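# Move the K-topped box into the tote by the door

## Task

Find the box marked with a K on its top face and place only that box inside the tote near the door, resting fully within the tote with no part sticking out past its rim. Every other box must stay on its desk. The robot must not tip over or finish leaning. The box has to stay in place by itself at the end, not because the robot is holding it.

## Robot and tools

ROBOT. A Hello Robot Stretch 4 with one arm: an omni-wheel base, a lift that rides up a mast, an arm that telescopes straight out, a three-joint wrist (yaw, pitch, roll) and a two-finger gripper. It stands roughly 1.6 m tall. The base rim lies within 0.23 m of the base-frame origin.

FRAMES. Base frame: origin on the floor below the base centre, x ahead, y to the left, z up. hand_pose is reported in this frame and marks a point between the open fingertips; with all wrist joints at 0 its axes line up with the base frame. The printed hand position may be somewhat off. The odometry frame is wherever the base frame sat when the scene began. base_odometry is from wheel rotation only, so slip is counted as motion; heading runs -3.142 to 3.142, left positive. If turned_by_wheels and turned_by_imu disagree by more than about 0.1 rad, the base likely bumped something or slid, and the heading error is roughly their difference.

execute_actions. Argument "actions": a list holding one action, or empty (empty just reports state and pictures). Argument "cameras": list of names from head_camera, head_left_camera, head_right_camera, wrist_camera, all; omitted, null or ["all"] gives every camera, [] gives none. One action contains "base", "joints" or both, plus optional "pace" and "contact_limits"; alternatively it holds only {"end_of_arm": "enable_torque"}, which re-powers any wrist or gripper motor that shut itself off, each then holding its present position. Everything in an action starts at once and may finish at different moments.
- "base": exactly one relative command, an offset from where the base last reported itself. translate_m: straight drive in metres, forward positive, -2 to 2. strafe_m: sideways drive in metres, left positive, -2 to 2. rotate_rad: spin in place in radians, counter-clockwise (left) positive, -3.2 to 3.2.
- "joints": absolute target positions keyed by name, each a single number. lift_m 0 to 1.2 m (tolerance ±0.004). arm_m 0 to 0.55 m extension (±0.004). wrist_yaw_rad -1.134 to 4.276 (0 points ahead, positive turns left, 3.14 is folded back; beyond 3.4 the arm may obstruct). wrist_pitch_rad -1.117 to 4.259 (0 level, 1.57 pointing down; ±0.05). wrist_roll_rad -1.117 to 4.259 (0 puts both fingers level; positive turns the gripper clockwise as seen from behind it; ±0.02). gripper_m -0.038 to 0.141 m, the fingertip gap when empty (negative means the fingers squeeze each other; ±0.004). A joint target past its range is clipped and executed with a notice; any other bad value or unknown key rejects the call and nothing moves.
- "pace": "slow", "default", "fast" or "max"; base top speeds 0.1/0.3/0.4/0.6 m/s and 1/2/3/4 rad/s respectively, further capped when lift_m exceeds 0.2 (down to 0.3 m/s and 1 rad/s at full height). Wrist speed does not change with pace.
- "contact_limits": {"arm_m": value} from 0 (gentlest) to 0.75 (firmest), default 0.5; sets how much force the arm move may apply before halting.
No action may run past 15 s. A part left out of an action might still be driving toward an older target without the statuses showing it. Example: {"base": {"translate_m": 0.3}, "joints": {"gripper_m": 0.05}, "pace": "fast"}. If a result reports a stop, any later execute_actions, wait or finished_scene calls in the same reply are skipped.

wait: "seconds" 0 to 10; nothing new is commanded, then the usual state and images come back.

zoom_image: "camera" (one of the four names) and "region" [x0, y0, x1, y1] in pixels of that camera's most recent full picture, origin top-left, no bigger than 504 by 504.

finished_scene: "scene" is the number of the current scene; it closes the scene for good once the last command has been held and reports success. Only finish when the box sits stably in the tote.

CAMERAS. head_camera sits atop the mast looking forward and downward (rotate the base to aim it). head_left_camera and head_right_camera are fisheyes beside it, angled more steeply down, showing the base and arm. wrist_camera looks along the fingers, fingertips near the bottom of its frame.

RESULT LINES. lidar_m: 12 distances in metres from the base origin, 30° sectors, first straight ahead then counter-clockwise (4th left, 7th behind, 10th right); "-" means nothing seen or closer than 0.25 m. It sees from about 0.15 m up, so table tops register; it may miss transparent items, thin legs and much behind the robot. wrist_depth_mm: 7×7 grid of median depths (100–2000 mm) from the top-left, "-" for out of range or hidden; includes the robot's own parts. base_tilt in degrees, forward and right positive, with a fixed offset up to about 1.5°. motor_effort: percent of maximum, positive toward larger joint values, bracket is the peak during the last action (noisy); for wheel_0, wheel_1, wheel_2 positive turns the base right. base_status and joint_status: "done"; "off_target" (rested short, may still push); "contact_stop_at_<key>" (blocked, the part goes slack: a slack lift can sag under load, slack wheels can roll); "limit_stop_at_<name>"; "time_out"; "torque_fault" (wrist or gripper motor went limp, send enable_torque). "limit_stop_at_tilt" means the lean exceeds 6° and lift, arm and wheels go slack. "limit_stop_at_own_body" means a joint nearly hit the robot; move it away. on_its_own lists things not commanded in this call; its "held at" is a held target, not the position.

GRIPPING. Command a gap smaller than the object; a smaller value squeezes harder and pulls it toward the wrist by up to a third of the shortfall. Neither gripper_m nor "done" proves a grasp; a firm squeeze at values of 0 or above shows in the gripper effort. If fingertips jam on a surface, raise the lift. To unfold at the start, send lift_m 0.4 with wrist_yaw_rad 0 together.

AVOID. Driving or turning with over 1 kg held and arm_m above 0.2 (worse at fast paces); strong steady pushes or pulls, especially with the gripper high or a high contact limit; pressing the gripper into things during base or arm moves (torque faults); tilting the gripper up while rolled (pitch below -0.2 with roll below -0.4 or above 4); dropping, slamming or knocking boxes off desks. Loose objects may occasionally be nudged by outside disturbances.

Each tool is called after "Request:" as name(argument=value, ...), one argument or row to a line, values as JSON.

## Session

Request:
execute_actions(
  actions=[],
)

Scene clock: 0.00 s.
base_odometry: x=+0.000 y=+0.000 heading=+0.000 (m, m, rad; odometry frame)
turned_by_wheels: +0.000 (rad since the last result)
turned_by_imu: +0.000 (rad since the last result)
base_tilt: forward=-0.1 right=+0.6 (deg)
lidar_m: 0.90 0.81 0.81 0.78 0.67 0.68 0.84 0.87 0.90 1.08 1.71 1.44
base_status: not commanded
joint_positions: lift_m=+0.222 arm_m=+0.001 wrist_yaw_rad=+3.170 wrist_pitch_rad=+0.010 wrist_roll_rad=-0.008 gripper_m=+0.057
joint_status: not commanded
motor_effort: lift_m=+19 arm_m=+0 wrist_yaw_rad=+2 wrist_pitch_rad=-4 wrist_roll_rad=+3 gripper_m=-3 wheel_0=+0 wheel_1=+1 wheel_2=+0 (%)
hand_pose: x=-0.1192 y=+0.0791 z=+0.3968 quat_wxyz=(-0.014, -0.005, -0.004, +1.000) (m; base frame)
wrist_depth_mm: - 138 1118 1229 1078 1042 1138 / - 118 152 1336 1499 1464 1281 / - 119 153 1308 1537 1499 1255 / 108 138 204 1308 1499 1499 1281 / 219 946 1118 1336 1464 1499 1255 / 854 960 196 1308 193 1366 1255 / 854 917 1042 111 1025 931 1008
pictures: head_camera, head_left_camera, head_right_camera, wrist_camera
Images, in order (width x height): head_camera 420x560, head_left_camera 420x672, head_right_camera 420x672, wrist_camera 616x392.

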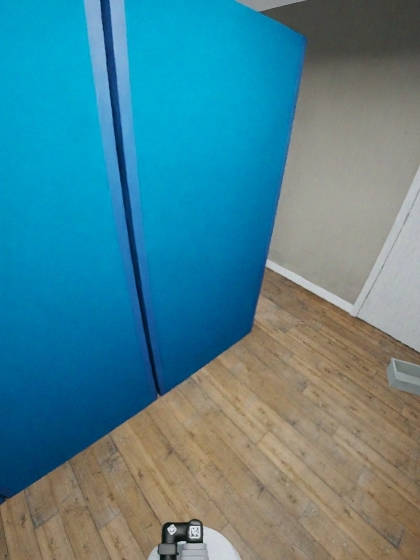

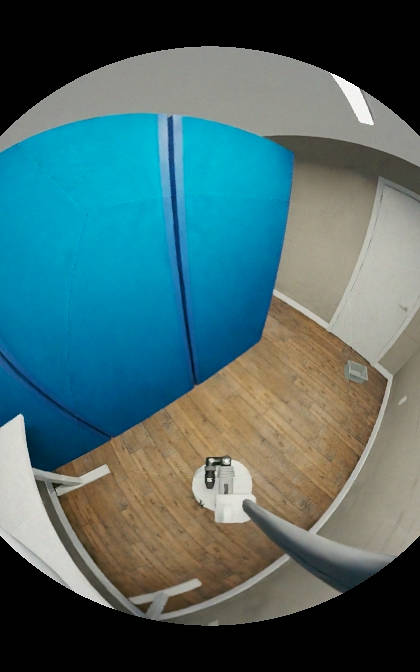

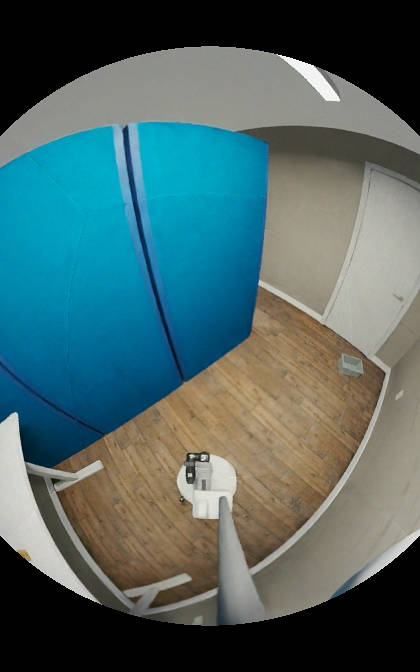

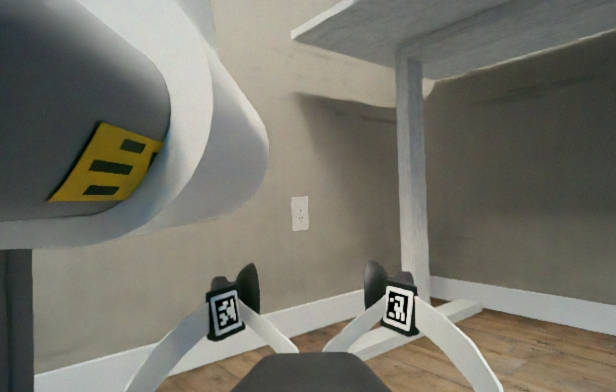

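Request:
execute_actions(
  actions=[
    {"base":{"rotate_rad":2.27},"joints":{"lift_m":0.2},"pace":"max"},
  ],
  cameras=["head_camera","head_left_camera"],
)

Request:
zoom_image(
  camera="head_camera",
  region=[150, 220, 270, 300],
)

Scene clock: 11.20 s.
base_odometry: x=+0.000 y=+0.000 heading=+2.270 (m, m, rad; odometry frame)
turned_by_wheels: +2.270 (rad since the last result)
turned_by_imu: +2.310 (rad since the last result)
base_tilt: forward=-0.1 right=+0.6 (deg)
lidar_m: 0.66 0.70 0.93 0.88 0.92 1.26 1.74 1.18 0.84 0.81 0.85 0.72
base_status: done
joint_positions: lift_m=+0.200 arm_m=+0.001 wrist_yaw_rad=+3.170 wrist_pitch_rad=+0.010 wrist_roll_rad=-0.008 gripper_m=+0.057
joint_status: all done
motor_effort: lift_m=+17(17) arm_m=+0(0) wrist_yaw_rad=+3(2) wrist_pitch_rad=-5(5) wrist_roll_rad=+2(3) gripper_m=-2(3) wheel_0=-2(11) wheel_1=-1(11) wheel_2=-1(13) (%)
hand_pose: x=-0.1192 y=+0.0791 z=+0.3754 quat_wxyz=(-0.014, -0.005, -0.004, +1.000) (m; base frame)
wrist_depth_mm: - 138 - - - 1808 1229 / - 118 152 - - 1863 1229 / - 120 154 - - 1863 1229 / 108 138 204 - - 1863 1229 / 219 - - - - 1921 1255 / 1281 1576 196 1499 191 1430 1205 / 931 976 1008 111 976 891 960
pictures: head_camera, head_left_camera
Images, in order (width x height): head_camera 420x560, head_left_camera 420x672.

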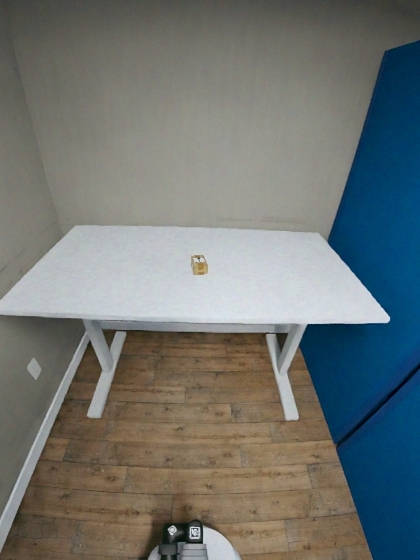

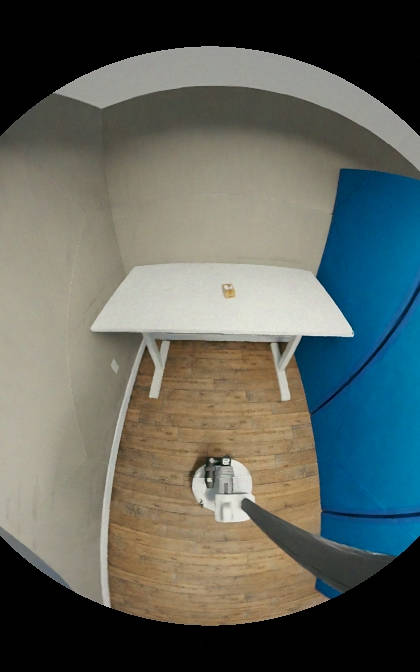

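Region (150, 220, 270, 300) of head_camera's 420x560 image, scaled by 4.200, with more detail than that image has.

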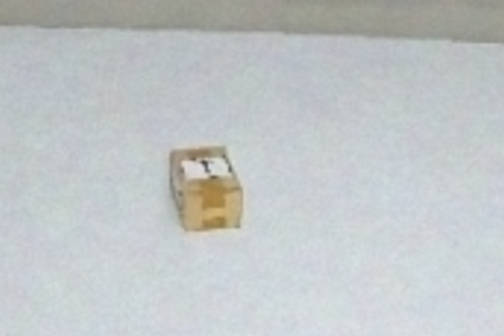

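Request:
zoom_image(
  camera="head_camera",
  region=[182, 248, 218, 278],
)

Region (182, 248, 218, 278) of head_camera's 420x560 image, scaled by 14.000, with more detail than that image has.

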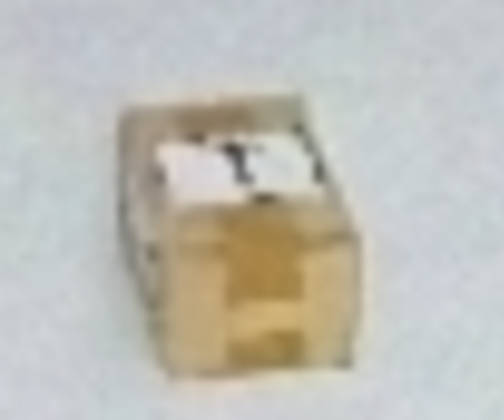

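Request:
execute_actions(
  actions=[
    {"base":{"rotate_rad":0.30},"pace":"max"},
  ],
  cameras=[],
)

Request:
execute_actions(
  actions=[
    {"base":{"translate_m":-1.72},"pace":"max"},
  ],
  cameras=[],
)

Request:
execute_actions(
  actions=[
    {"base":{"rotate_rad":-1.86},"pace":"max"},
  ],
  cameras=["head_camera","head_left_camera"],
)

Scene clock: 28.80 s.
base_odometry: x=+0.000 y=+0.000 heading=+2.569 (m, m, rad; odometry frame)
turned_by_wheels: +0.300 (rad since the last result)
turned_by_imu: +0.304 (rad since the last result)
base_tilt: forward=-0.1 right=+0.6 (deg)
lidar_m: 0.67 0.83 0.87 0.88 1.03 1.76 2.23 0.94 0.81 0.81 0.78 0.66
base_status: done
joint_positions: lift_m=+0.200 arm_m=+0.001 wrist_yaw_rad=+3.170 wrist_pitch_rad=+0.010 wrist_roll_rad=-0.008 gripper_m=+0.057
joint_status: not commanded
motor_effort: lift_m=+17(17) arm_m=+0(0) wrist_yaw_rad=-1(1) wrist_pitch_rad=-7(4) wrist_roll_rad=+3(2) gripper_m=-3(3) wheel_0=-3(10) wheel_1=-1(10) wheel_2=-2(10) (%)
hand_pose: x=-0.1192 y=+0.0791 z=+0.3754 quat_wxyz=(-0.014, -0.005, -0.004, +1.000) (m; base frame)
wrist_depth_mm: - 138 - - - - - / - 119 152 - - - - / - 120 153 - - - - / 108 138 204 - - - - / 219 1205 - - - - - / 960 1255 195 1499 193 1430 1397 / 946 976 1008 111 991 891 960
pictures: none
No camera images: the call's "cameras" was empty. Leave "cameras" out to get every camera's image.

Scene clock: 33.23 s.
base_odometry: x=+1.446 y=-0.932 heading=+2.569 (m, m, rad; odometry frame)
turned_by_wheels: +0.000 (rad since the last result)
turned_by_imu: -0.005 (rad since the last result)
base_tilt: forward=-0.1 right=+0.6 (deg)
lidar_m: 2.35 1.59 1.39 0.69 0.68 0.60 0.60 0.74 1.39 0.64 0.44 0.67
base_status: done
joint_positions: lift_m=+0.200 arm_m=+0.001 wrist_yaw_rad=+3.170 wrist_pitch_rad=+0.010 wrist_roll_rad=-0.008 gripper_m=+0.057
joint_status: not commanded
motor_effort: lift_m=+18(17) arm_m=+0(0) wrist_yaw_rad=+0(2) wrist_pitch_rad=-5(6) wrist_roll_rad=+3(3) gripper_m=-1(4) wheel_0=+0(9) wheel_1=+0(11) wheel_2=-3(15) (%)
hand_pose: x=-0.1192 y=+0.0791 z=+0.3754 quat_wxyz=(-0.014, -0.005, -0.004, +1.000) (m; base frame)
wrist_depth_mm: - 138 768 741 683 609 585 / - 118 152 741 683 615 585 / - 120 153 732 691 627 585 / 108 138 204 741 691 640 585 / 219 854 798 741 683 640 591 / 917 866 196 741 192 609 591 / 904 854 798 111 683 603 591
pictures: none
No camera images: the call's "cameras" was empty. Leave "cameras" out to get every camera's image.

Scene clock: 34.87 s.
base_odometry: x=+1.446 y=-0.932 heading=+0.709 (m, m, rad; odometry frame)
turned_by_wheels: -1.860 (rad since the last result)
turned_by_imu: -1.895 (rad since the last result)
base_tilt: forward=-0.1 right=+0.6 (deg)
lidar_m: 2.41 0.46 0.44 1.21 2.00 1.46 0.72 0.73 0.63 0.60 0.64 0.89
base_status: done
joint_positions: lift_m=+0.200 arm_m=+0.001 wrist_yaw_rad=+3.170 wrist_pitch_rad=+0.010 wrist_roll_rad=-0.008 gripper_m=+0.057
joint_status: not commanded
motor_effort: lift_m=+18(17) arm_m=+0(0) wrist_yaw_rad=+3(1) wrist_pitch_rad=-6(4) wrist_roll_rad=+2(2) gripper_m=-2(2) wheel_0=+0(11) wheel_1=-1(13) wheel_2=-2(11) (%)
hand_pose: x=-0.1192 y=+0.0791 z=+0.3754 quat_wxyz=(-0.014, -0.005, -0.004, +1.000) (m; base frame)
wrist_depth_mm: - 138 1499 1499 1499 1499 1464 / - 118 152 1499 1537 1499 1464 / - 120 153 1499 1499 1464 1464 / 108 138 204 1464 1499 1499 1464 / 219 1397 1499 1499 1499 1464 1499 / 976 1336 196 1499 192 1430 1430 / 931 976 809 111 976 891 946
pictures: head_camera, head_left_camera
Images, in order (width x height): head_camera 420x560, head_left_camera 420x672.

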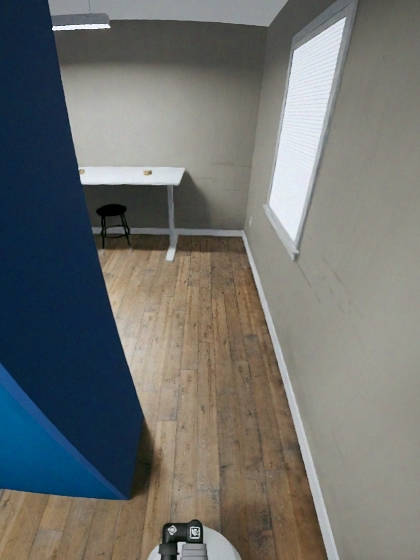

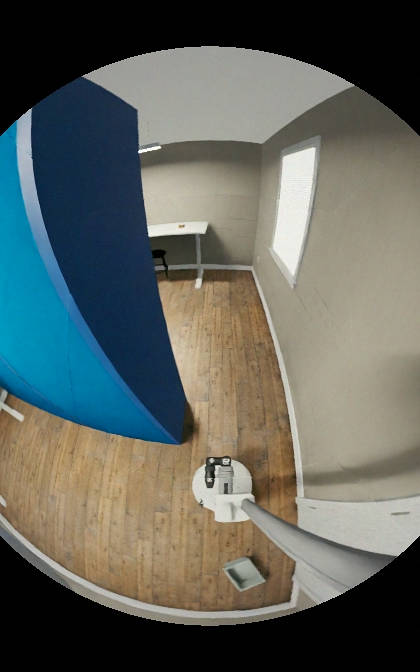

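Request:
execute_actions(
  actions=[
    {"base":{"translate_m":1.75},"pace":"max"},
  ],
  cameras=["head_camera","head_left_camera"],
)

Scene clock: 46.97 s.
base_odometry: x=+2.774 y=+0.208 heading=+0.709 (m, m, rad; odometry frame)
turned_by_wheels: +0.000 (rad since the last result)
turned_by_imu: +0.001 (rad since the last result)
base_tilt: forward=-0.1 right=+0.6 (deg)
lidar_m: 0.88 0.80 1.11 2.29 1.37 1.01 1.34 0.89 0.59 0.57 0.61 0.87
base_status: done
joint_positions: lift_m=+0.200 arm_m=+0.001 wrist_yaw_rad=+3.170 wrist_pitch_rad=+0.010 wrist_roll_rad=-0.008 gripper_m=+0.057
joint_status: not commanded
motor_effort: lift_m=+17(18) arm_m=+0(0) wrist_yaw_rad=+0(3) wrist_pitch_rad=-6(6) wrist_roll_rad=+3(3) gripper_m=-2(1) wheel_0=-1(10) wheel_1=-1(9) wheel_2=+3(17) (%)
hand_pose: x=-0.1192 y=+0.0791 z=+0.3754 quat_wxyz=(-0.014, -0.005, -0.004, +1.000) (m; base frame)
wrist_depth_mm: - 138 - - 1308 1229 1255 / - 119 152 - 1499 1499 1464 / - 120 153 - 1499 1499 1499 / 108 138 204 - 1464 1537 1499 / 218 1366 - - 1464 1499 1499 / 991 1366 195 1464 192 1160 1160 / 931 976 1008 111 991 878 960
pictures: head_camera, head_left_camera
Images, in order (width x height): head_camera 420x560, head_left_camera 420x672.

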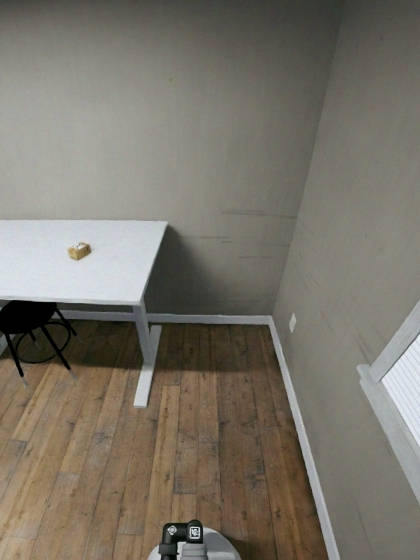

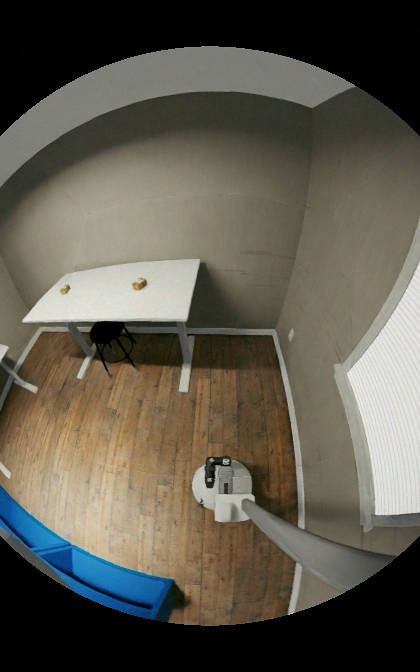

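Request:
execute_actions(
  actions=[
    {"base":{"rotate_rad":1.2},"pace":"max"},
  ],
  cameras=["head_camera"],
)

Request:
execute_actions(
  actions=[
    {"base":{"translate_m":1.0},"pace":"max"},
  ],
  cameras=["head_camera","head_right_camera"],
)

Scene clock: 54.43 s.
base_odometry: x=+2.774 y=+0.208 heading=+1.909 (m, m, rad; odometry frame)
turned_by_wheels: +1.200 (rad since the last result)
turned_by_imu: +1.221 (rad since the last result)
base_tilt: forward=-0.1 right=+0.5 (deg)
lidar_m: 1.36 2.29 1.19 1.04 1.52 0.76 0.60 0.58 0.65 1.08 0.78 0.83
base_status: done
joint_positions: lift_m=+0.200 arm_m=+0.001 wrist_yaw_rad=+3.170 wrist_pitch_rad=+0.010 wrist_roll_rad=-0.008 gripper_m=+0.057
joint_status: not commanded
motor_effort: lift_m=+18(17) arm_m=+0(0) wrist_yaw_rad=+3(1) wrist_pitch_rad=-6(7) wrist_roll_rad=+2(3) gripper_m=-2(4) wheel_0=-1(10) wheel_1=+0(10) wheel_2=+2(11) (%)
hand_pose: x=-0.1192 y=+0.0791 z=+0.3754 quat_wxyz=(-0.014, -0.005, -0.004, +1.000) (m; base frame)
wrist_depth_mm: - 138 741 788 878 960 1060 / - 118 152 809 866 946 1060 / - 120 153 809 878 960 1060 / 108 138 204 809 866 946 1060 / 220 691 741 798 866 946 1042 / 647 691 196 798 192 946 1025 / 654 676 741 111 866 878 946
pictures: head_camera
Images, in order (width x height): head_camera 420x560.

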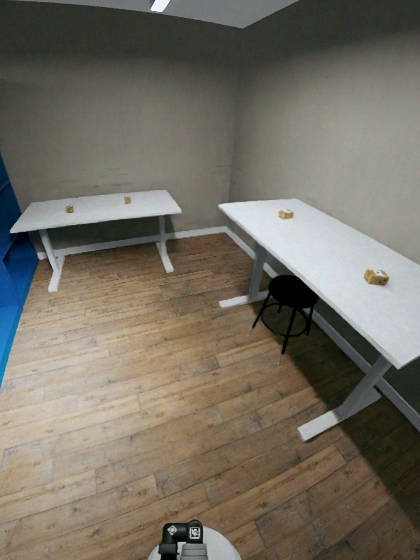

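Scene clock: 57.67 s.
base_odometry: x=+2.442 y=+1.151 heading=+1.909 (m, m, rad; odometry frame)
turned_by_wheels: +0.000 (rad since the last result)
turned_by_imu: +0.001 (rad since the last result)
base_tilt: forward=-0.1 right=+0.7 (deg)
lidar_m: 0.73 1.33 1.52 1.32 1.28 1.46 1.56 1.54 0.52 0.41 0.42 0.46
base_status: done
joint_positions: lift_m=+0.200 arm_m=+0.001 wrist_yaw_rad=+3.170 wrist_pitch_rad=+0.010 wrist_roll_rad=-0.008 gripper_m=+0.057
joint_status: not commanded
motor_effort: lift_m=+18(17) arm_m=+0(0) wrist_yaw_rad=+1(2) wrist_pitch_rad=-4(7) wrist_roll_rad=+2(3) gripper_m=-6(2) wheel_0=+0(10) wheel_1=-1(9) wheel_2=+2(14) (%)
hand_pose: x=-0.1192 y=+0.0791 z=+0.3754 quat_wxyz=(-0.014, -0.005, -0.004, +1.000) (m; base frame)
wrist_depth_mm: - 138 1618 1756 1921 - - / - 119 152 1756 1921 - - / - 120 153 1756 1921 - - / 108 138 204 1756 1921 - - / 219 1499 1661 1756 1863 - - / 1336 1464 196 1464 192 1430 1397 / 931 976 1008 111 991 891 976
pictures: head_camera, head_right_camera
Images, in order (width x height): head_camera 420x560, head_right_camera 420x672.

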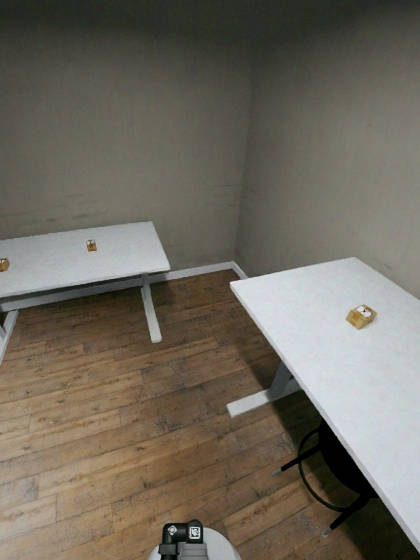

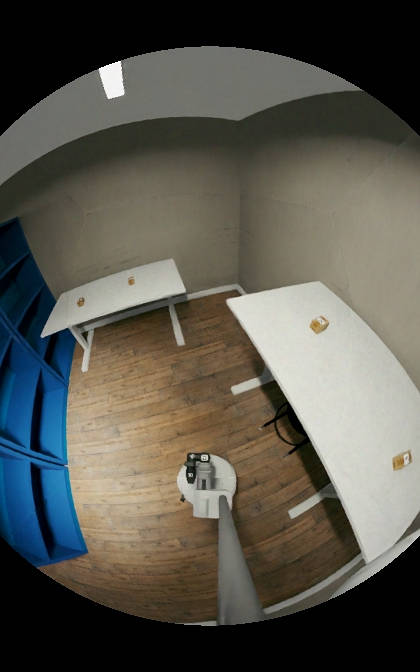

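Request:
zoom_image(
  camera="head_camera",
  region=[337, 295, 387, 340],
)

Request:
zoom_image(
  camera="head_right_camera",
  region=[385, 443, 420, 478],
)

Request:
zoom_image(
  camera="head_camera",
  region=[76, 232, 106, 258],
)

Region (337, 295, 387, 340) of head_camera's 420x560 image, scaled by 10.080, with more detail than that image has; it fills the top 454 rows of this view, and the rest is white.

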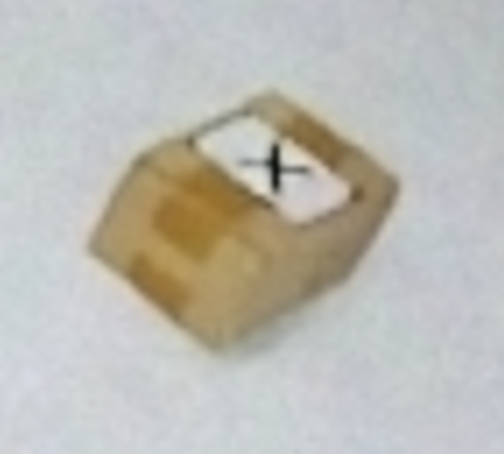

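Region (385, 443, 420, 478) of head_right_camera's 420x672 image, scaled by 14.400, with more detail than that image has.

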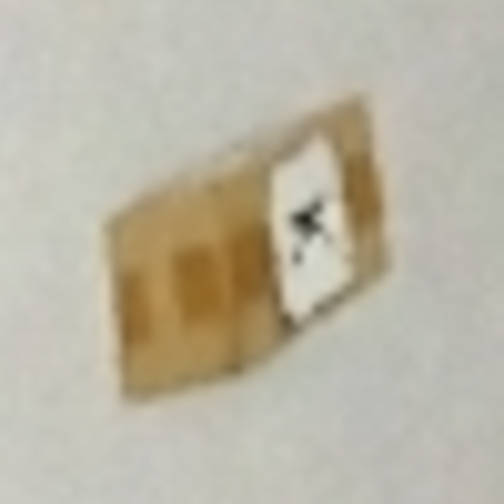

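Region (76, 232, 106, 258) of head_camera's 420x560 image, scaled by 16.800, with more detail than that image has; it fills the top 437 rows of this view, and the rest is white.

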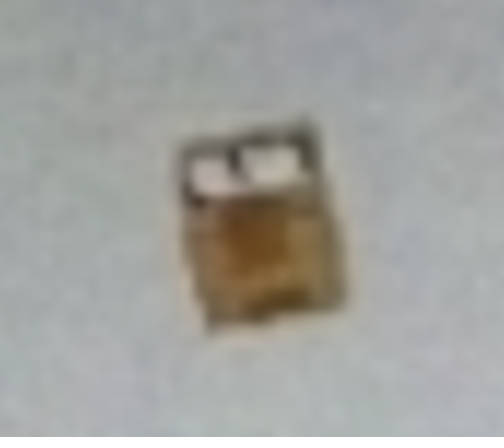

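Request:
execute_actions(
  actions=[
    {"base":{"rotate_rad":-1.22},"joints":{"lift_m":1.2},"pace":"max"},
  ],
  cameras=["head_camera","head_right_camera"],
)

Scene clock: 73.60 s.
base_odometry: x=+2.442 y=+1.151 heading=+0.689 (m, m, rad; odometry frame)
turned_by_wheels: -1.220 (rad since the last result)
turned_by_imu: -1.244 (rad since the last result)
base_tilt: forward=-0.1 right=+0.5 (deg)
lidar_m: 0.44 0.45 0.59 1.34 1.40 1.38 1.32 1.41 1.59 1.53 0.63 0.46
base_status: done
joint_positions: lift_m=+1.200 arm_m=+0.001 wrist_yaw_rad=+3.170 wrist_pitch_rad=+0.010 wrist_roll_rad=-0.008 gripper_m=+0.057
joint_status: all done
motor_effort: lift_m=+21(26) arm_m=+0(0) wrist_yaw_rad=+1(1) wrist_pitch_rad=-4(6) wrist_roll_rad=+2(3) gripper_m=-4(3) wheel_0=+2(10) wheel_1=+0(12) wheel_2=-2(11) (%)
hand_pose: x=-0.1192 y=+0.0791 z=+1.3748 quat_wxyz=(-0.014, -0.005, -0.004, +1.000) (m; base frame)
wrist_depth_mm: - 138 208 209 228 - - / - 118 152 1464 1537 1708 1499 / - 120 153 1863 1863 1863 1661 / 108 138 204 1863 1576 1863 1618 / 219 1576 1863 1863 1863 1863 1708 / - 1708 196 1661 192 1576 1576 / - 1576 1863 111 1863 1808 1708
pictures: head_camera, head_right_camera
Images, in order (width x height): head_camera 420x560, head_right_camera 420x672.

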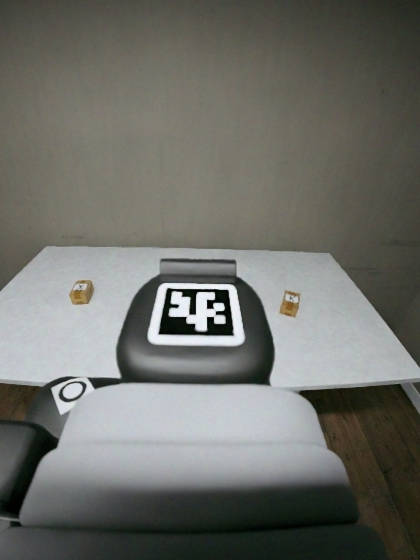

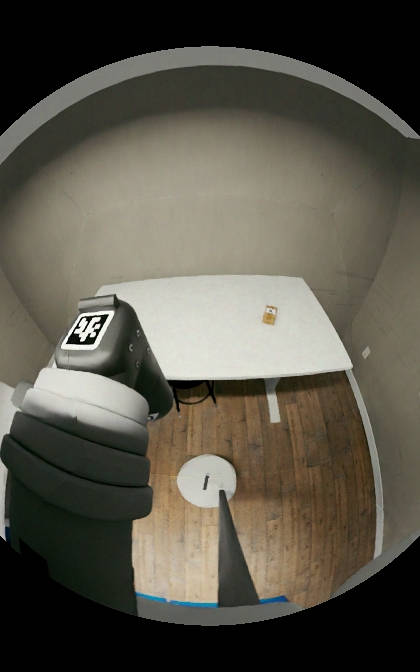

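Request:
execute_actions(
  actions=[
    {"base":{"strafe_m":-0.28},"joints":{"wrist_yaw_rad":0,"wrist_pitch_rad":1.57,"gripper_m":0.12,"arm_m":0.42},"pace":"max"},
  ],
  cameras=["head_camera","head_right_camera","wrist_camera"],
)

Scene clock: 90.77 s.
base_odometry: x=+2.620 y=+0.935 heading=+0.689 (m, m, rad; odometry frame)
turned_by_wheels: +0.000 (rad since the last result)
turned_by_imu: +0.000 (rad since the last result)
base_tilt: forward=+0.0 right=+0.6 (deg)
lidar_m: 0.41 0.44 0.62 1.62 1.71 1.38 1.31 1.86 1.33 1.25 1.32 0.44
base_status: done
joint_positions: lift_m=+1.200 arm_m=+0.418 wrist_yaw_rad=+0.000 wrist_pitch_rad=+1.570 wrist_roll_rad=-0.008 gripper_m=+0.120
joint_status: all done
motor_effort: lift_m=+21(21) arm_m=+9(9) wrist_yaw_rad=-1(6) wrist_pitch_rad=+2(4) wrist_roll_rad=+3(3) gripper_m=+1(3) wheel_0=+1(12) wheel_1=-1(9) wheel_2=+0(1) (%)
hand_pose: x=+0.5896 y=-0.0874 z=+1.0893 quat_wxyz=(+0.707, -0.003, +0.707, +0.003) (m; base frame)
wrist_depth_mm: 366 366 364 362 362 362 359 / 366 364 364 362 359 362 359 / 366 366 364 359 359 359 357 / 364 366 364 362 362 359 357 / 366 364 362 362 359 359 357 / 364 364 362 362 359 357 357 / 364 362 362 111 359 357 357
pictures: head_camera, head_right_camera, wrist_camera
Images, in order (width x height): head_camera 420x560, head_right_camera 420x672, wrist_camera 616x392.

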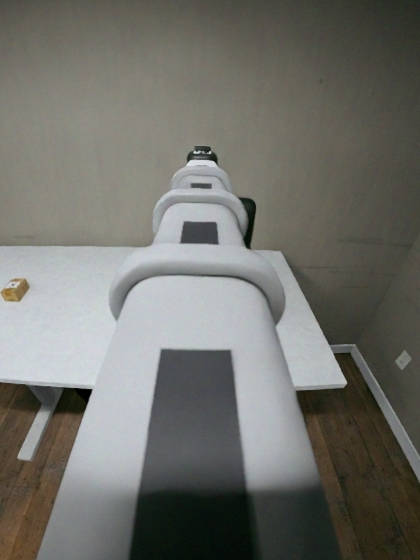

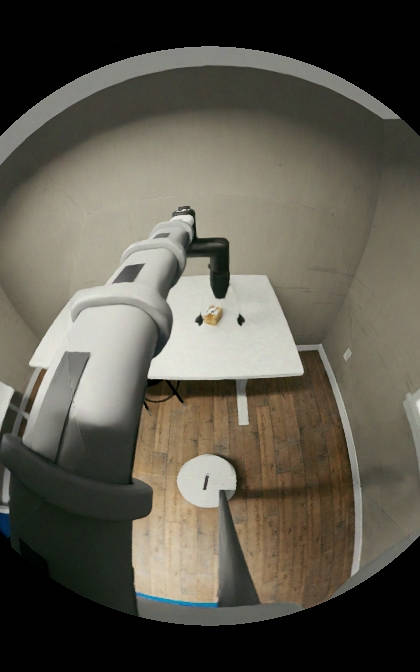

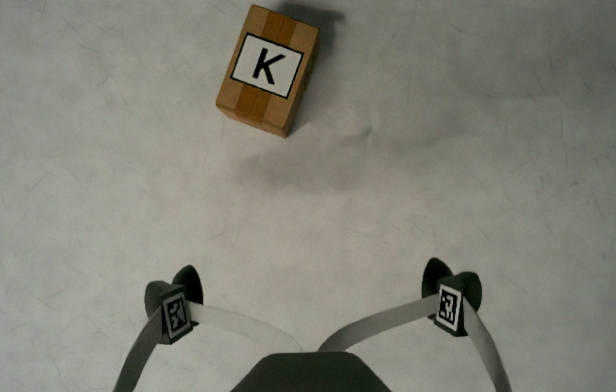

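Request:
execute_actions(
  actions=[
    {"joints":{"wrist_yaw_rad":0.944,"wrist_roll_rad":1.30,"gripper_m":0.105,"arm_m":0.502,"lift_m":1.15},"pace":"max"},
  ],
  cameras=["wrist_camera"],
)

Scene clock: 98.77 s.
base_odometry: x=+2.620 y=+0.935 heading=+0.689 (m, m, rad; odometry frame)
turned_by_wheels: +0.000 (rad since the last result)
turned_by_imu: -0.001 (rad since the last result)
base_tilt: forward=-0.1 right=+0.6 (deg)
lidar_m: 0.41 0.43 0.61 1.61 1.73 1.38 1.31 1.85 1.29 1.24 1.32 0.44
base_status: not commanded
joint_positions: lift_m=+1.150 arm_m=+0.501 wrist_yaw_rad=+0.944 wrist_pitch_rad=+1.570 wrist_roll_rad=+1.299 gripper_m=+0.105
joint_status: all done
motor_effort: lift_m=+17(18) arm_m=+8(9) wrist_yaw_rad=+2(6) wrist_pitch_rad=+2(1) wrist_roll_rad=+5(8) gripper_m=-4(5) wheel_0=+1(2) wheel_1=+0(1) wheel_2=+0(0) (%)
hand_pose: x=+0.7424 y=-0.0511 z=+1.0399 quat_wxyz=(+0.696, +0.125, +0.696, -0.125) (m; base frame)
wrist_depth_mm: 315 315 312 310 310 309 306 / 315 315 314 312 310 309 307 / 315 314 314 310 309 307 307 / 317 315 312 266 310 309 307 / 315 314 312 262 310 309 307 / 317 314 202 262 213 309 307 / 317 315 314 111 310 309 307
pictures: wrist_camera
Images, in order (width x height): wrist_camera 616x392.

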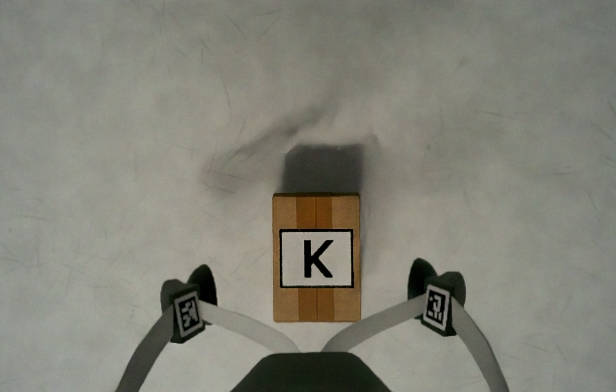

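Request:
execute_actions(
  actions=[
    {"joints":{"gripper_m":0.08,"arm_m":0.506,"lift_m":1.079},"pace":"fast"},
  ],
  cameras=["wrist_camera"],
)

Request:
execute_actions(
  actions=[
    {"joints":{"gripper_m":0.022}},
  ],
  cameras=["wrist_camera"],
)

Scene clock: 105.37 s.
base_odometry: x=+2.620 y=+0.935 heading=+0.689 (m, m, rad; odometry frame)
turned_by_wheels: +0.000 (rad since the last result)
turned_by_imu: -0.001 (rad since the last result)
base_tilt: forward=-0.2 right=+0.6 (deg)
lidar_m: 0.39 0.45 0.61 1.62 1.72 1.39 1.32 1.87 1.30 1.24 1.34 0.45
base_status: not commanded
joint_positions: lift_m=+1.080 arm_m=+0.504 wrist_yaw_rad=+0.944 wrist_pitch_rad=+1.571 wrist_roll_rad=+1.300 gripper_m=+0.080
joint_status: all done
motor_effort: lift_m=+12(16) arm_m=+8(10) wrist_yaw_rad=+1(3) wrist_pitch_rad=-3(4) wrist_roll_rad=+4(5) gripper_m=-2(4) wheel_0=+1(1) wheel_1=+0(1) wheel_2=+0(0) (%)
hand_pose: x=+0.7461 y=-0.0514 z=+0.9693 quat_wxyz=(+0.696, +0.125, +0.696, -0.125) (m; base frame)
wrist_depth_mm: 248 247 245 244 243 242 240 / 247 246 245 245 243 242 241 / 248 247 245 244 243 243 241 / 248 247 245 244 243 241 240 / 248 247 245 194 242 242 241 / 247 247 198 194 193 241 240 / 247 247 246 111 242 241 240
pictures: wrist_camera
Images, in order (width x height): wrist_camera 616x392.

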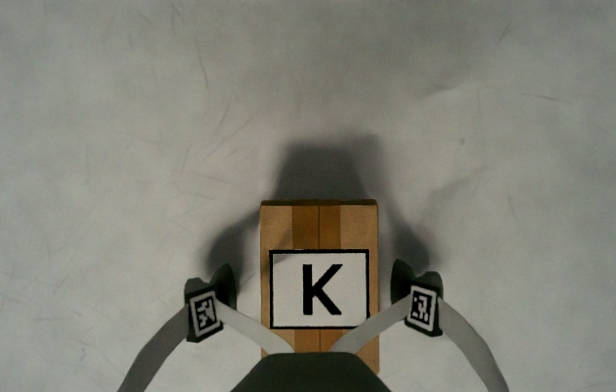

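Scene clock: 106.77 s.
base_odometry: x=+2.620 y=+0.935 heading=+0.689 (m, m, rad; odometry frame)
turned_by_wheels: +0.000 (rad since the last result)
turned_by_imu: +0.000 (rad since the last result)
base_tilt: forward=-0.1 right=+0.6 (deg)
lidar_m: 0.42 0.44 0.58 1.62 1.72 1.38 1.30 1.86 1.29 1.25 1.32 0.44
base_status: not commanded
joint_positions: lift_m=+1.079 arm_m=+0.504 wrist_yaw_rad=+0.944 wrist_pitch_rad=+1.570 wrist_roll_rad=+1.300 gripper_m=+0.022
joint_status: all done
motor_effort: lift_m=+16(16) arm_m=+8(9) wrist_yaw_rad=+1(2) wrist_pitch_rad=+0(6) wrist_roll_rad=+4(4) gripper_m=-17(18) wheel_0=+1(1) wheel_1=+0(1) wheel_2=+0(0) (%)
hand_pose: x=+0.7462 y=-0.0512 z=+0.9690 quat_wxyz=(+0.696, +0.125, +0.696, -0.125) (m; base frame)
wrist_depth_mm: 244 243 242 240 239 238 237 / 244 243 242 240 239 238 238 / 244 243 242 241 239 238 237 / 244 243 242 240 240 239 237 / 244 243 242 183 239 239 238 / 245 243 185 183 183 238 237 / 245 243 242 111 239 238 238
pictures: wrist_camera
Images, in order (width x height): wrist_camera 616x392.

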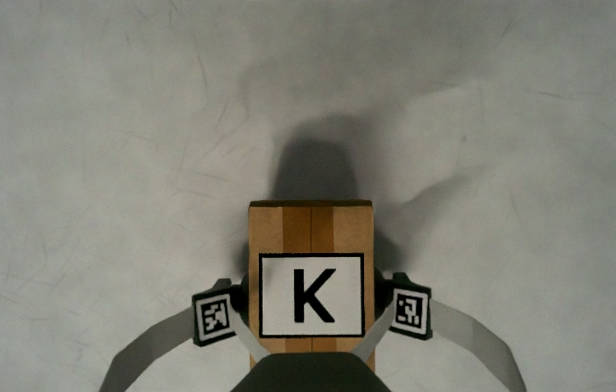

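Request:
execute_actions(
  actions=[
    {"base":{"strafe_m":-0.79},"joints":{"lift_m":1.105,"arm_m":0.0,"wrist_yaw_rad":0,"wrist_roll_rad":0},"pace":"max"},
  ],
  cameras=["head_right_camera"],
)

Request:
execute_actions(
  actions=[
    {"base":{"rotate_rad":-3.09},"joints":{"lift_m":0.40},"pace":"max"},
  ],
  cameras=["head_camera","wrist_camera"],
)

Scene clock: 119.40 s.
base_odometry: x=+3.122 y=+0.325 heading=+0.689 (m, m, rad; odometry frame)
turned_by_wheels: +0.000 (rad since the last result)
turned_by_imu: +0.001 (rad since the last result)
base_tilt: forward=-0.1 right=+0.6 (deg)
lidar_m: 1.23 0.55 0.61 1.72 1.88 1.39 1.72 0.67 0.47 0.45 0.47 0.69
base_status: done
joint_positions: lift_m=+1.105 arm_m=+0.002 wrist_yaw_rad=+0.000 wrist_pitch_rad=+1.570 wrist_roll_rad=+0.001 gripper_m=+0.022
joint_status: all done
motor_effort: lift_m=+22(25) arm_m=-9(9) wrist_yaw_rad=+0(7) wrist_pitch_rad=+1(3) wrist_roll_rad=+1(3) gripper_m=-17(18) wheel_0=+1(11) wheel_1=+2(10) wheel_2=-1(0) (%)
hand_pose: x=+0.1734 y=-0.0874 z=+0.9945 quat_wxyz=(+0.707, +0.000, +0.707, +0.000) (m; base frame)
wrist_depth_mm: 1205 1205 1205 1205 1205 878 603 / 1229 1205 1205 1229 1205 891 615 / 1229 1205 1205 1205 1205 904 621 / 1229 1205 1205 1205 1205 931 627 / 1229 1229 1205 183 1182 946 640 / 1205 1205 185 183 182 854 654 / 1205 1205 1205 111 1182 831 654
pictures: head_right_camera
Images, in order (width x height): head_right_camera 420x672.

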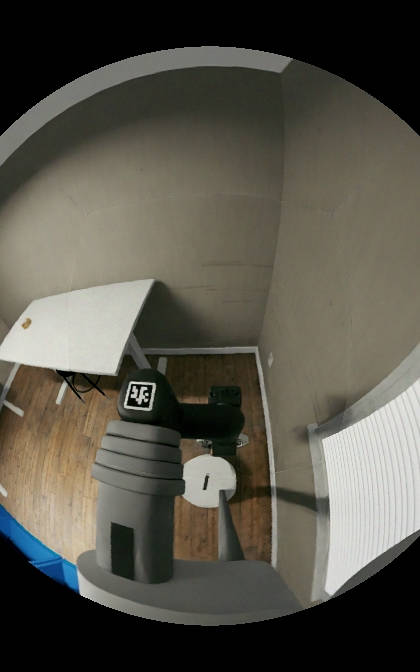

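Scene clock: 123.10 s.
base_odometry: x=+3.122 y=+0.325 heading=-2.400 (m, m, rad; odometry frame)
turned_by_wheels: -3.089 (rad since the last result)
turned_by_imu: -3.147 (rad since the last result)
base_tilt: forward=-0.1 right=+0.7 (deg)
lidar_m: 1.76 0.61 0.46 0.45 0.47 0.71 1.23 0.55 0.66 2.45 1.84 1.38
base_status: done
joint_positions: lift_m=+0.400 arm_m=+0.002 wrist_yaw_rad=+0.000 wrist_pitch_rad=+1.570 wrist_roll_rad=+0.001 gripper_m=+0.022
joint_status: all done
motor_effort: lift_m=+17(21) arm_m=-8(8) wrist_yaw_rad=+0(1) wrist_pitch_rad=+0(1) wrist_roll_rad=+1(1) gripper_m=-18(20) wheel_0=+2(7) wheel_1=+3(5) wheel_2=+2(7) (%)
hand_pose: x=+0.1734 y=-0.0874 z=+0.2899 quat_wxyz=(+0.707, +0.000, +0.707, +0.000) (m; base frame)
wrist_depth_mm: 521 517 517 517 508 512 512 / 517 517 517 512 512 512 512 / 521 521 517 512 512 512 508 / 521 517 517 512 508 512 508 / 517 517 303 183 508 508 504 / 517 304 186 183 183 508 508 / 304 300 300 111 300 508 508
pictures: head_camera, wrist_camera
Images, in order (width x height): head_camera 420x560, wrist_camera 616x392.

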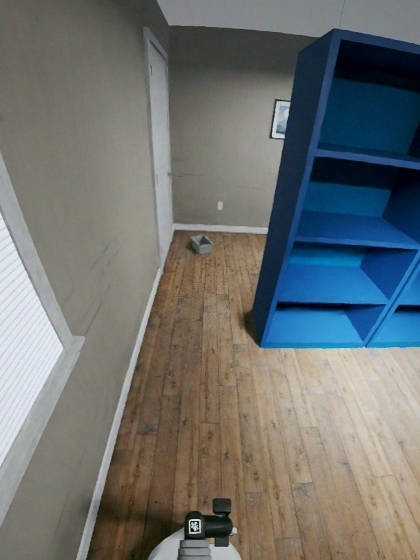

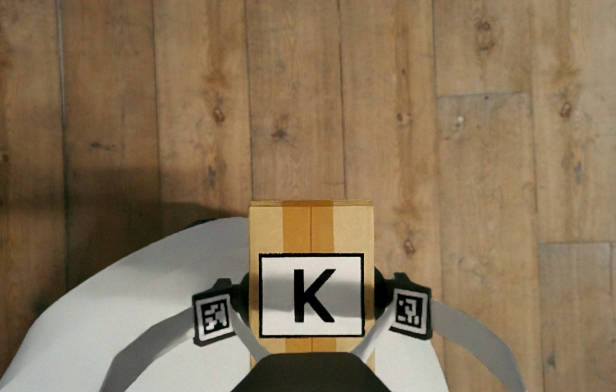

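Request:
execute_actions(
  actions=[
    {"base":{"translate_m":2.0},"joints":{"arm_m":0.5,"wrist_yaw_rad":1.4,"wrist_roll_rad":1.4},"pace":"max"},
  ],
  cameras=["head_camera","wrist_camera"],
)

Scene clock: 132.80 s.
base_odometry: x=+1.647 y=-1.026 heading=-2.400 (m, m, rad; odometry frame)
turned_by_wheels: +0.000 (rad since the last result)
turned_by_imu: +0.002 (rad since the last result)
base_tilt: forward=-0.1 right=+0.6 (deg)
lidar_m: 0.82 0.58 0.44 0.40 0.46 0.66 1.88 0.73 0.58 0.99 2.06 1.54
base_status: done
joint_positions: lift_m=+0.400 arm_m=+0.499 wrist_yaw_rad=+1.400 wrist_pitch_rad=+1.570 wrist_roll_rad=+1.399 gripper_m=+0.022
joint_status: all done
motor_effort: lift_m=+17(17) arm_m=+8(11) wrist_yaw_rad=+0(11) wrist_pitch_rad=+0(5) wrist_roll_rad=+5(10) gripper_m=-16(16) wheel_0=+1(8) wheel_1=+1(10) wheel_2=+1(15) (%)
hand_pose: x=+0.7556 y=-0.0146 z=+0.2899 quat_wxyz=(+0.707, +0.000, +0.707, +0.000) (m; base frame)
wrist_depth_mm: 517 512 480 504 462 500 500 / 517 512 508 504 473 504 500 / 517 517 512 504 504 504 500 / 517 512 512 392 504 504 504 / 517 512 512 183 508 504 500 / 517 512 186 183 182 504 504 / 517 512 512 111 508 504 504
pictures: head_camera, wrist_camera
Images, in order (width x height): head_camera 420x560, wrist_camera 616x392.

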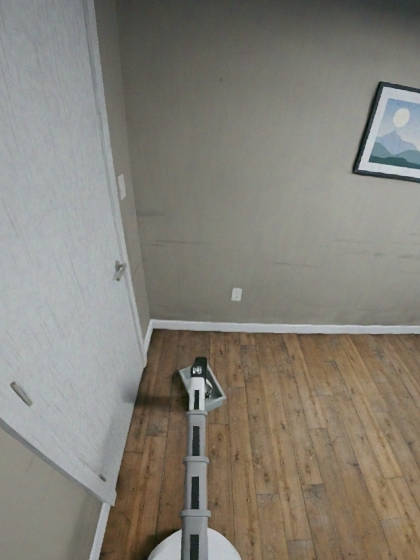

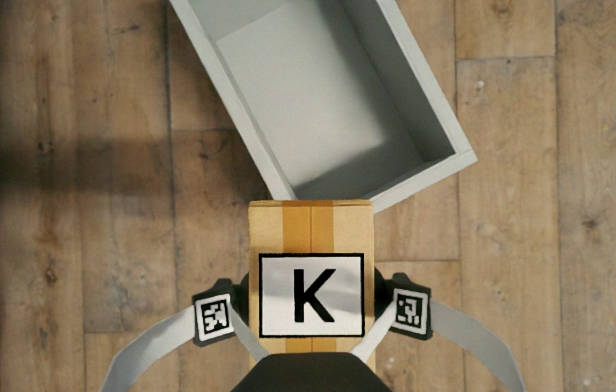

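Request:
execute_actions(
  actions=[
    {"base":{"translate_m":0.115},"joints":{"arm_m":0.548,"wrist_yaw_rad":1.3,"wrist_roll_rad":2.34,"lift_m":0.275},"pace":"fast"},
  ],
  cameras=["wrist_camera"],
)

Scene clock: 144.30 s.
base_odometry: x=+1.563 y=-1.103 heading=-2.400 (m, m, rad; odometry frame)
turned_by_wheels: +0.000 (rad since the last result)
turned_by_imu: -0.001 (rad since the last result)
base_tilt: forward=-0.1 right=+0.6 (deg)
lidar_m: 0.64 0.58 0.44 0.41 0.45 0.62 1.90 0.70 0.63 1.51 1.87 1.41
base_status: done
joint_positions: lift_m=+0.275 arm_m=+0.547 wrist_yaw_rad=+1.300 wrist_pitch_rad=+1.570 wrist_roll_rad=+2.339 gripper_m=+0.022
joint_status: all done
motor_effort: lift_m=+17(15) arm_m=+8(7) wrist_yaw_rad=-1(5) wrist_pitch_rad=+2(0) wrist_roll_rad=+5(10) gripper_m=-19(17) wheel_0=+0(10) wheel_1=+0(8) wheel_2=+0(11) (%)
hand_pose: x=+0.8017 y=-0.0232 z=+0.1649 quat_wxyz=(+0.614, +0.351, +0.614, -0.351) (m; base frame)
wrist_depth_mm: 387 387 387 384 382 382 379 / 389 387 387 384 384 382 379 / 389 277 317 291 272 264 379 / 389 304 387 382 382 306 382 / 389 310 384 183 382 303 382 / 389 297 185 183 183 265 382 / 389 268 268 111 290 268 382
pictures: wrist_camera
Images, in order (width x height): wrist_camera 616x392.

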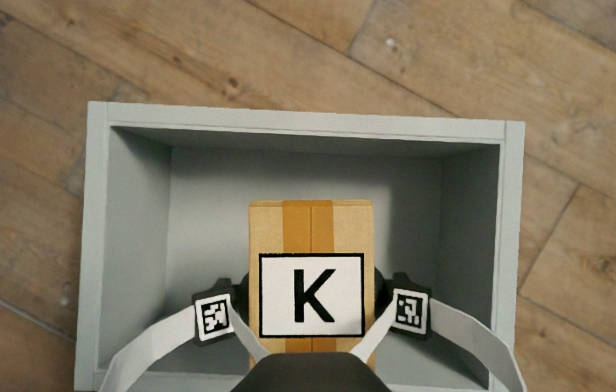

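Request:
execute_actions(
  actions=[
    {"joints":{"lift_m":0.135},"pace":"fast"},
  ],
  cameras=["wrist_camera"],
)

Request:
execute_actions(
  actions=[
    {"joints":{"gripper_m":0.08}},
  ],
  cameras=["wrist_camera"],
)

Request:
execute_actions(
  actions=[
    {"joints":{"lift_m":0.3},"pace":"max"},
  ],
  cameras=["wrist_camera","head_camera"],
)

Scene clock: 152.43 s.
base_odometry: x=+1.563 y=-1.103 heading=-2.400 (m, m, rad; odometry frame)
turned_by_wheels: +0.000 (rad since the last result)
turned_by_imu: -0.001 (rad since the last result)
base_tilt: forward=-0.1 right=+0.5 (deg)
lidar_m: 0.70 0.57 0.41 0.40 0.45 0.63 1.88 0.71 0.62 1.50 1.87 1.41
base_status: not commanded
joint_positions: lift_m=+0.135 arm_m=+0.547 wrist_yaw_rad=+1.300 wrist_pitch_rad=+1.570 wrist_roll_rad=+2.339 gripper_m=+0.022
joint_status: all done
motor_effort: lift_m=+17(16) arm_m=+8(9) wrist_yaw_rad=+0(0) wrist_pitch_rad=+1(0) wrist_roll_rad=+4(5) gripper_m=-20(16) wheel_0=+0(0) wheel_1=+0(0) wheel_2=+0(0) (%)
hand_pose: x=+0.8017 y=-0.0232 z=+0.0250 quat_wxyz=(+0.614, +0.351, +0.614, -0.351) (m; base frame)
wrist_depth_mm: 128 127 127 126 126 243 243 / 163 155 148 142 136 132 129 / 205 244 244 243 242 241 201 / 208 245 244 243 242 241 204 / 210 245 244 183 243 241 202 / 212 245 185 183 182 242 200 / 215 245 244 111 243 234 198
pictures: wrist_camera
Images, in order (width x height): wrist_camera 616x392.

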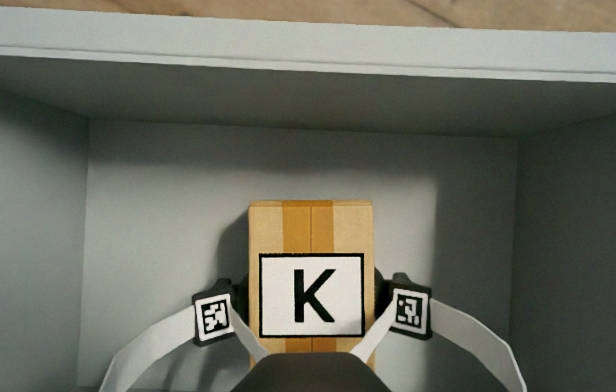

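Scene clock: 153.83 s.
base_odometry: x=+1.563 y=-1.103 heading=-2.400 (m, m, rad; odometry frame)
turned_by_wheels: +0.000 (rad since the last result)
turned_by_imu: +0.000 (rad since the last result)
base_tilt: forward=-0.1 right=+0.6 (deg)
lidar_m: 0.68 0.55 0.42 0.41 0.43 0.64 1.90 0.72 0.63 1.52 1.88 1.42
base_status: not commanded
joint_positions: lift_m=+0.135 arm_m=+0.547 wrist_yaw_rad=+1.300 wrist_pitch_rad=+1.570 wrist_roll_rad=+2.339 gripper_m=+0.080
joint_status: all done
motor_effort: lift_m=+16(17) arm_m=+8(9) wrist_yaw_rad=+1(1) wrist_pitch_rad=+2(1) wrist_roll_rad=+5(4) gripper_m=-1(18) wheel_0=+0(0) wheel_1=+0(0) wheel_2=+0(0) (%)
hand_pose: x=+0.8017 y=-0.0232 z=+0.0250 quat_wxyz=(+0.614, +0.351, +0.614, -0.351) (m; base frame)
wrist_depth_mm: 129 128 128 128 128 244 244 / 162 154 147 141 136 131 129 / 204 246 244 243 243 241 202 / 206 246 245 244 243 242 205 / 208 247 245 195 243 243 203 / 211 247 195 195 194 242 200 / 214 247 246 111 244 229 199
pictures: wrist_camera
Images, in order (width x height): wrist_camera 616x392.

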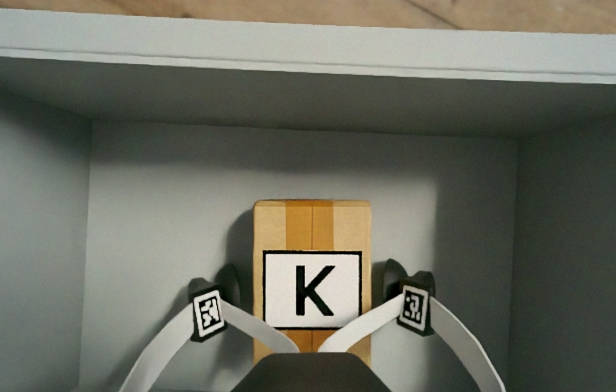

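Scene clock: 154.93 s.
base_odometry: x=+1.563 y=-1.103 heading=-2.400 (m, m, rad; odometry frame)
turned_by_wheels: +0.000 (rad since the last result)
turned_by_imu: +0.000 (rad since the last result)
base_tilt: forward=-0.1 right=+0.6 (deg)
lidar_m: 0.65 0.56 0.41 0.41 0.44 0.64 1.86 0.73 0.61 1.54 1.88 1.42
base_status: not commanded
joint_positions: lift_m=+0.300 arm_m=+0.547 wrist_yaw_rad=+1.300 wrist_pitch_rad=+1.570 wrist_roll_rad=+2.339 gripper_m=+0.080
joint_status: all done
motor_effort: lift_m=+22(24) arm_m=+8(8) wrist_yaw_rad=-1(0) wrist_pitch_rad=+3(1) wrist_roll_rad=+5(5) gripper_m=-4(1) wheel_0=+1(0) wheel_1=+0(0) wheel_2=+0(0) (%)
hand_pose: x=+0.8017 y=-0.0232 z=+0.1895 quat_wxyz=(+0.614, +0.351, +0.614, -0.351) (m; base frame)
wrist_depth_mm: 413 410 410 410 407 404 404 / 413 413 410 410 410 404 404 / 415 300 319 364 334 317 404 / 415 327 407 407 404 336 407 / 415 332 407 357 407 327 407 / 415 336 198 397 197 298 407 / 415 294 300 111 301 290 407
pictures: head_camera, wrist_camera
Images, in order (width x height): head_camera 420x560, wrist_camera 616x392.

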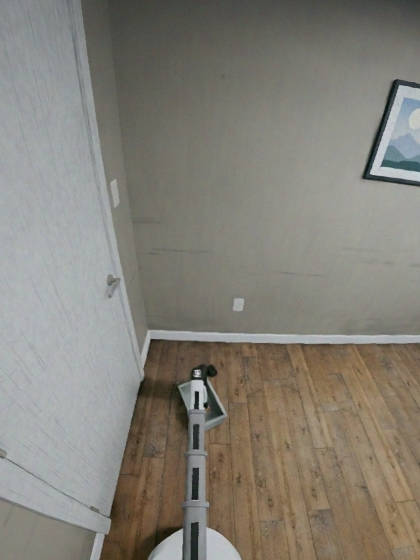

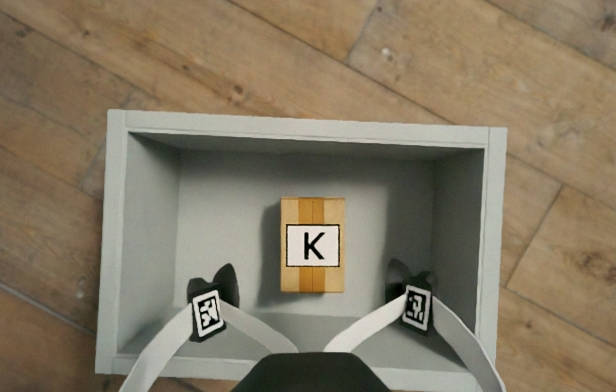

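Request:
finished_scene(
  scene=2,
)

The scene is finished: the task was done.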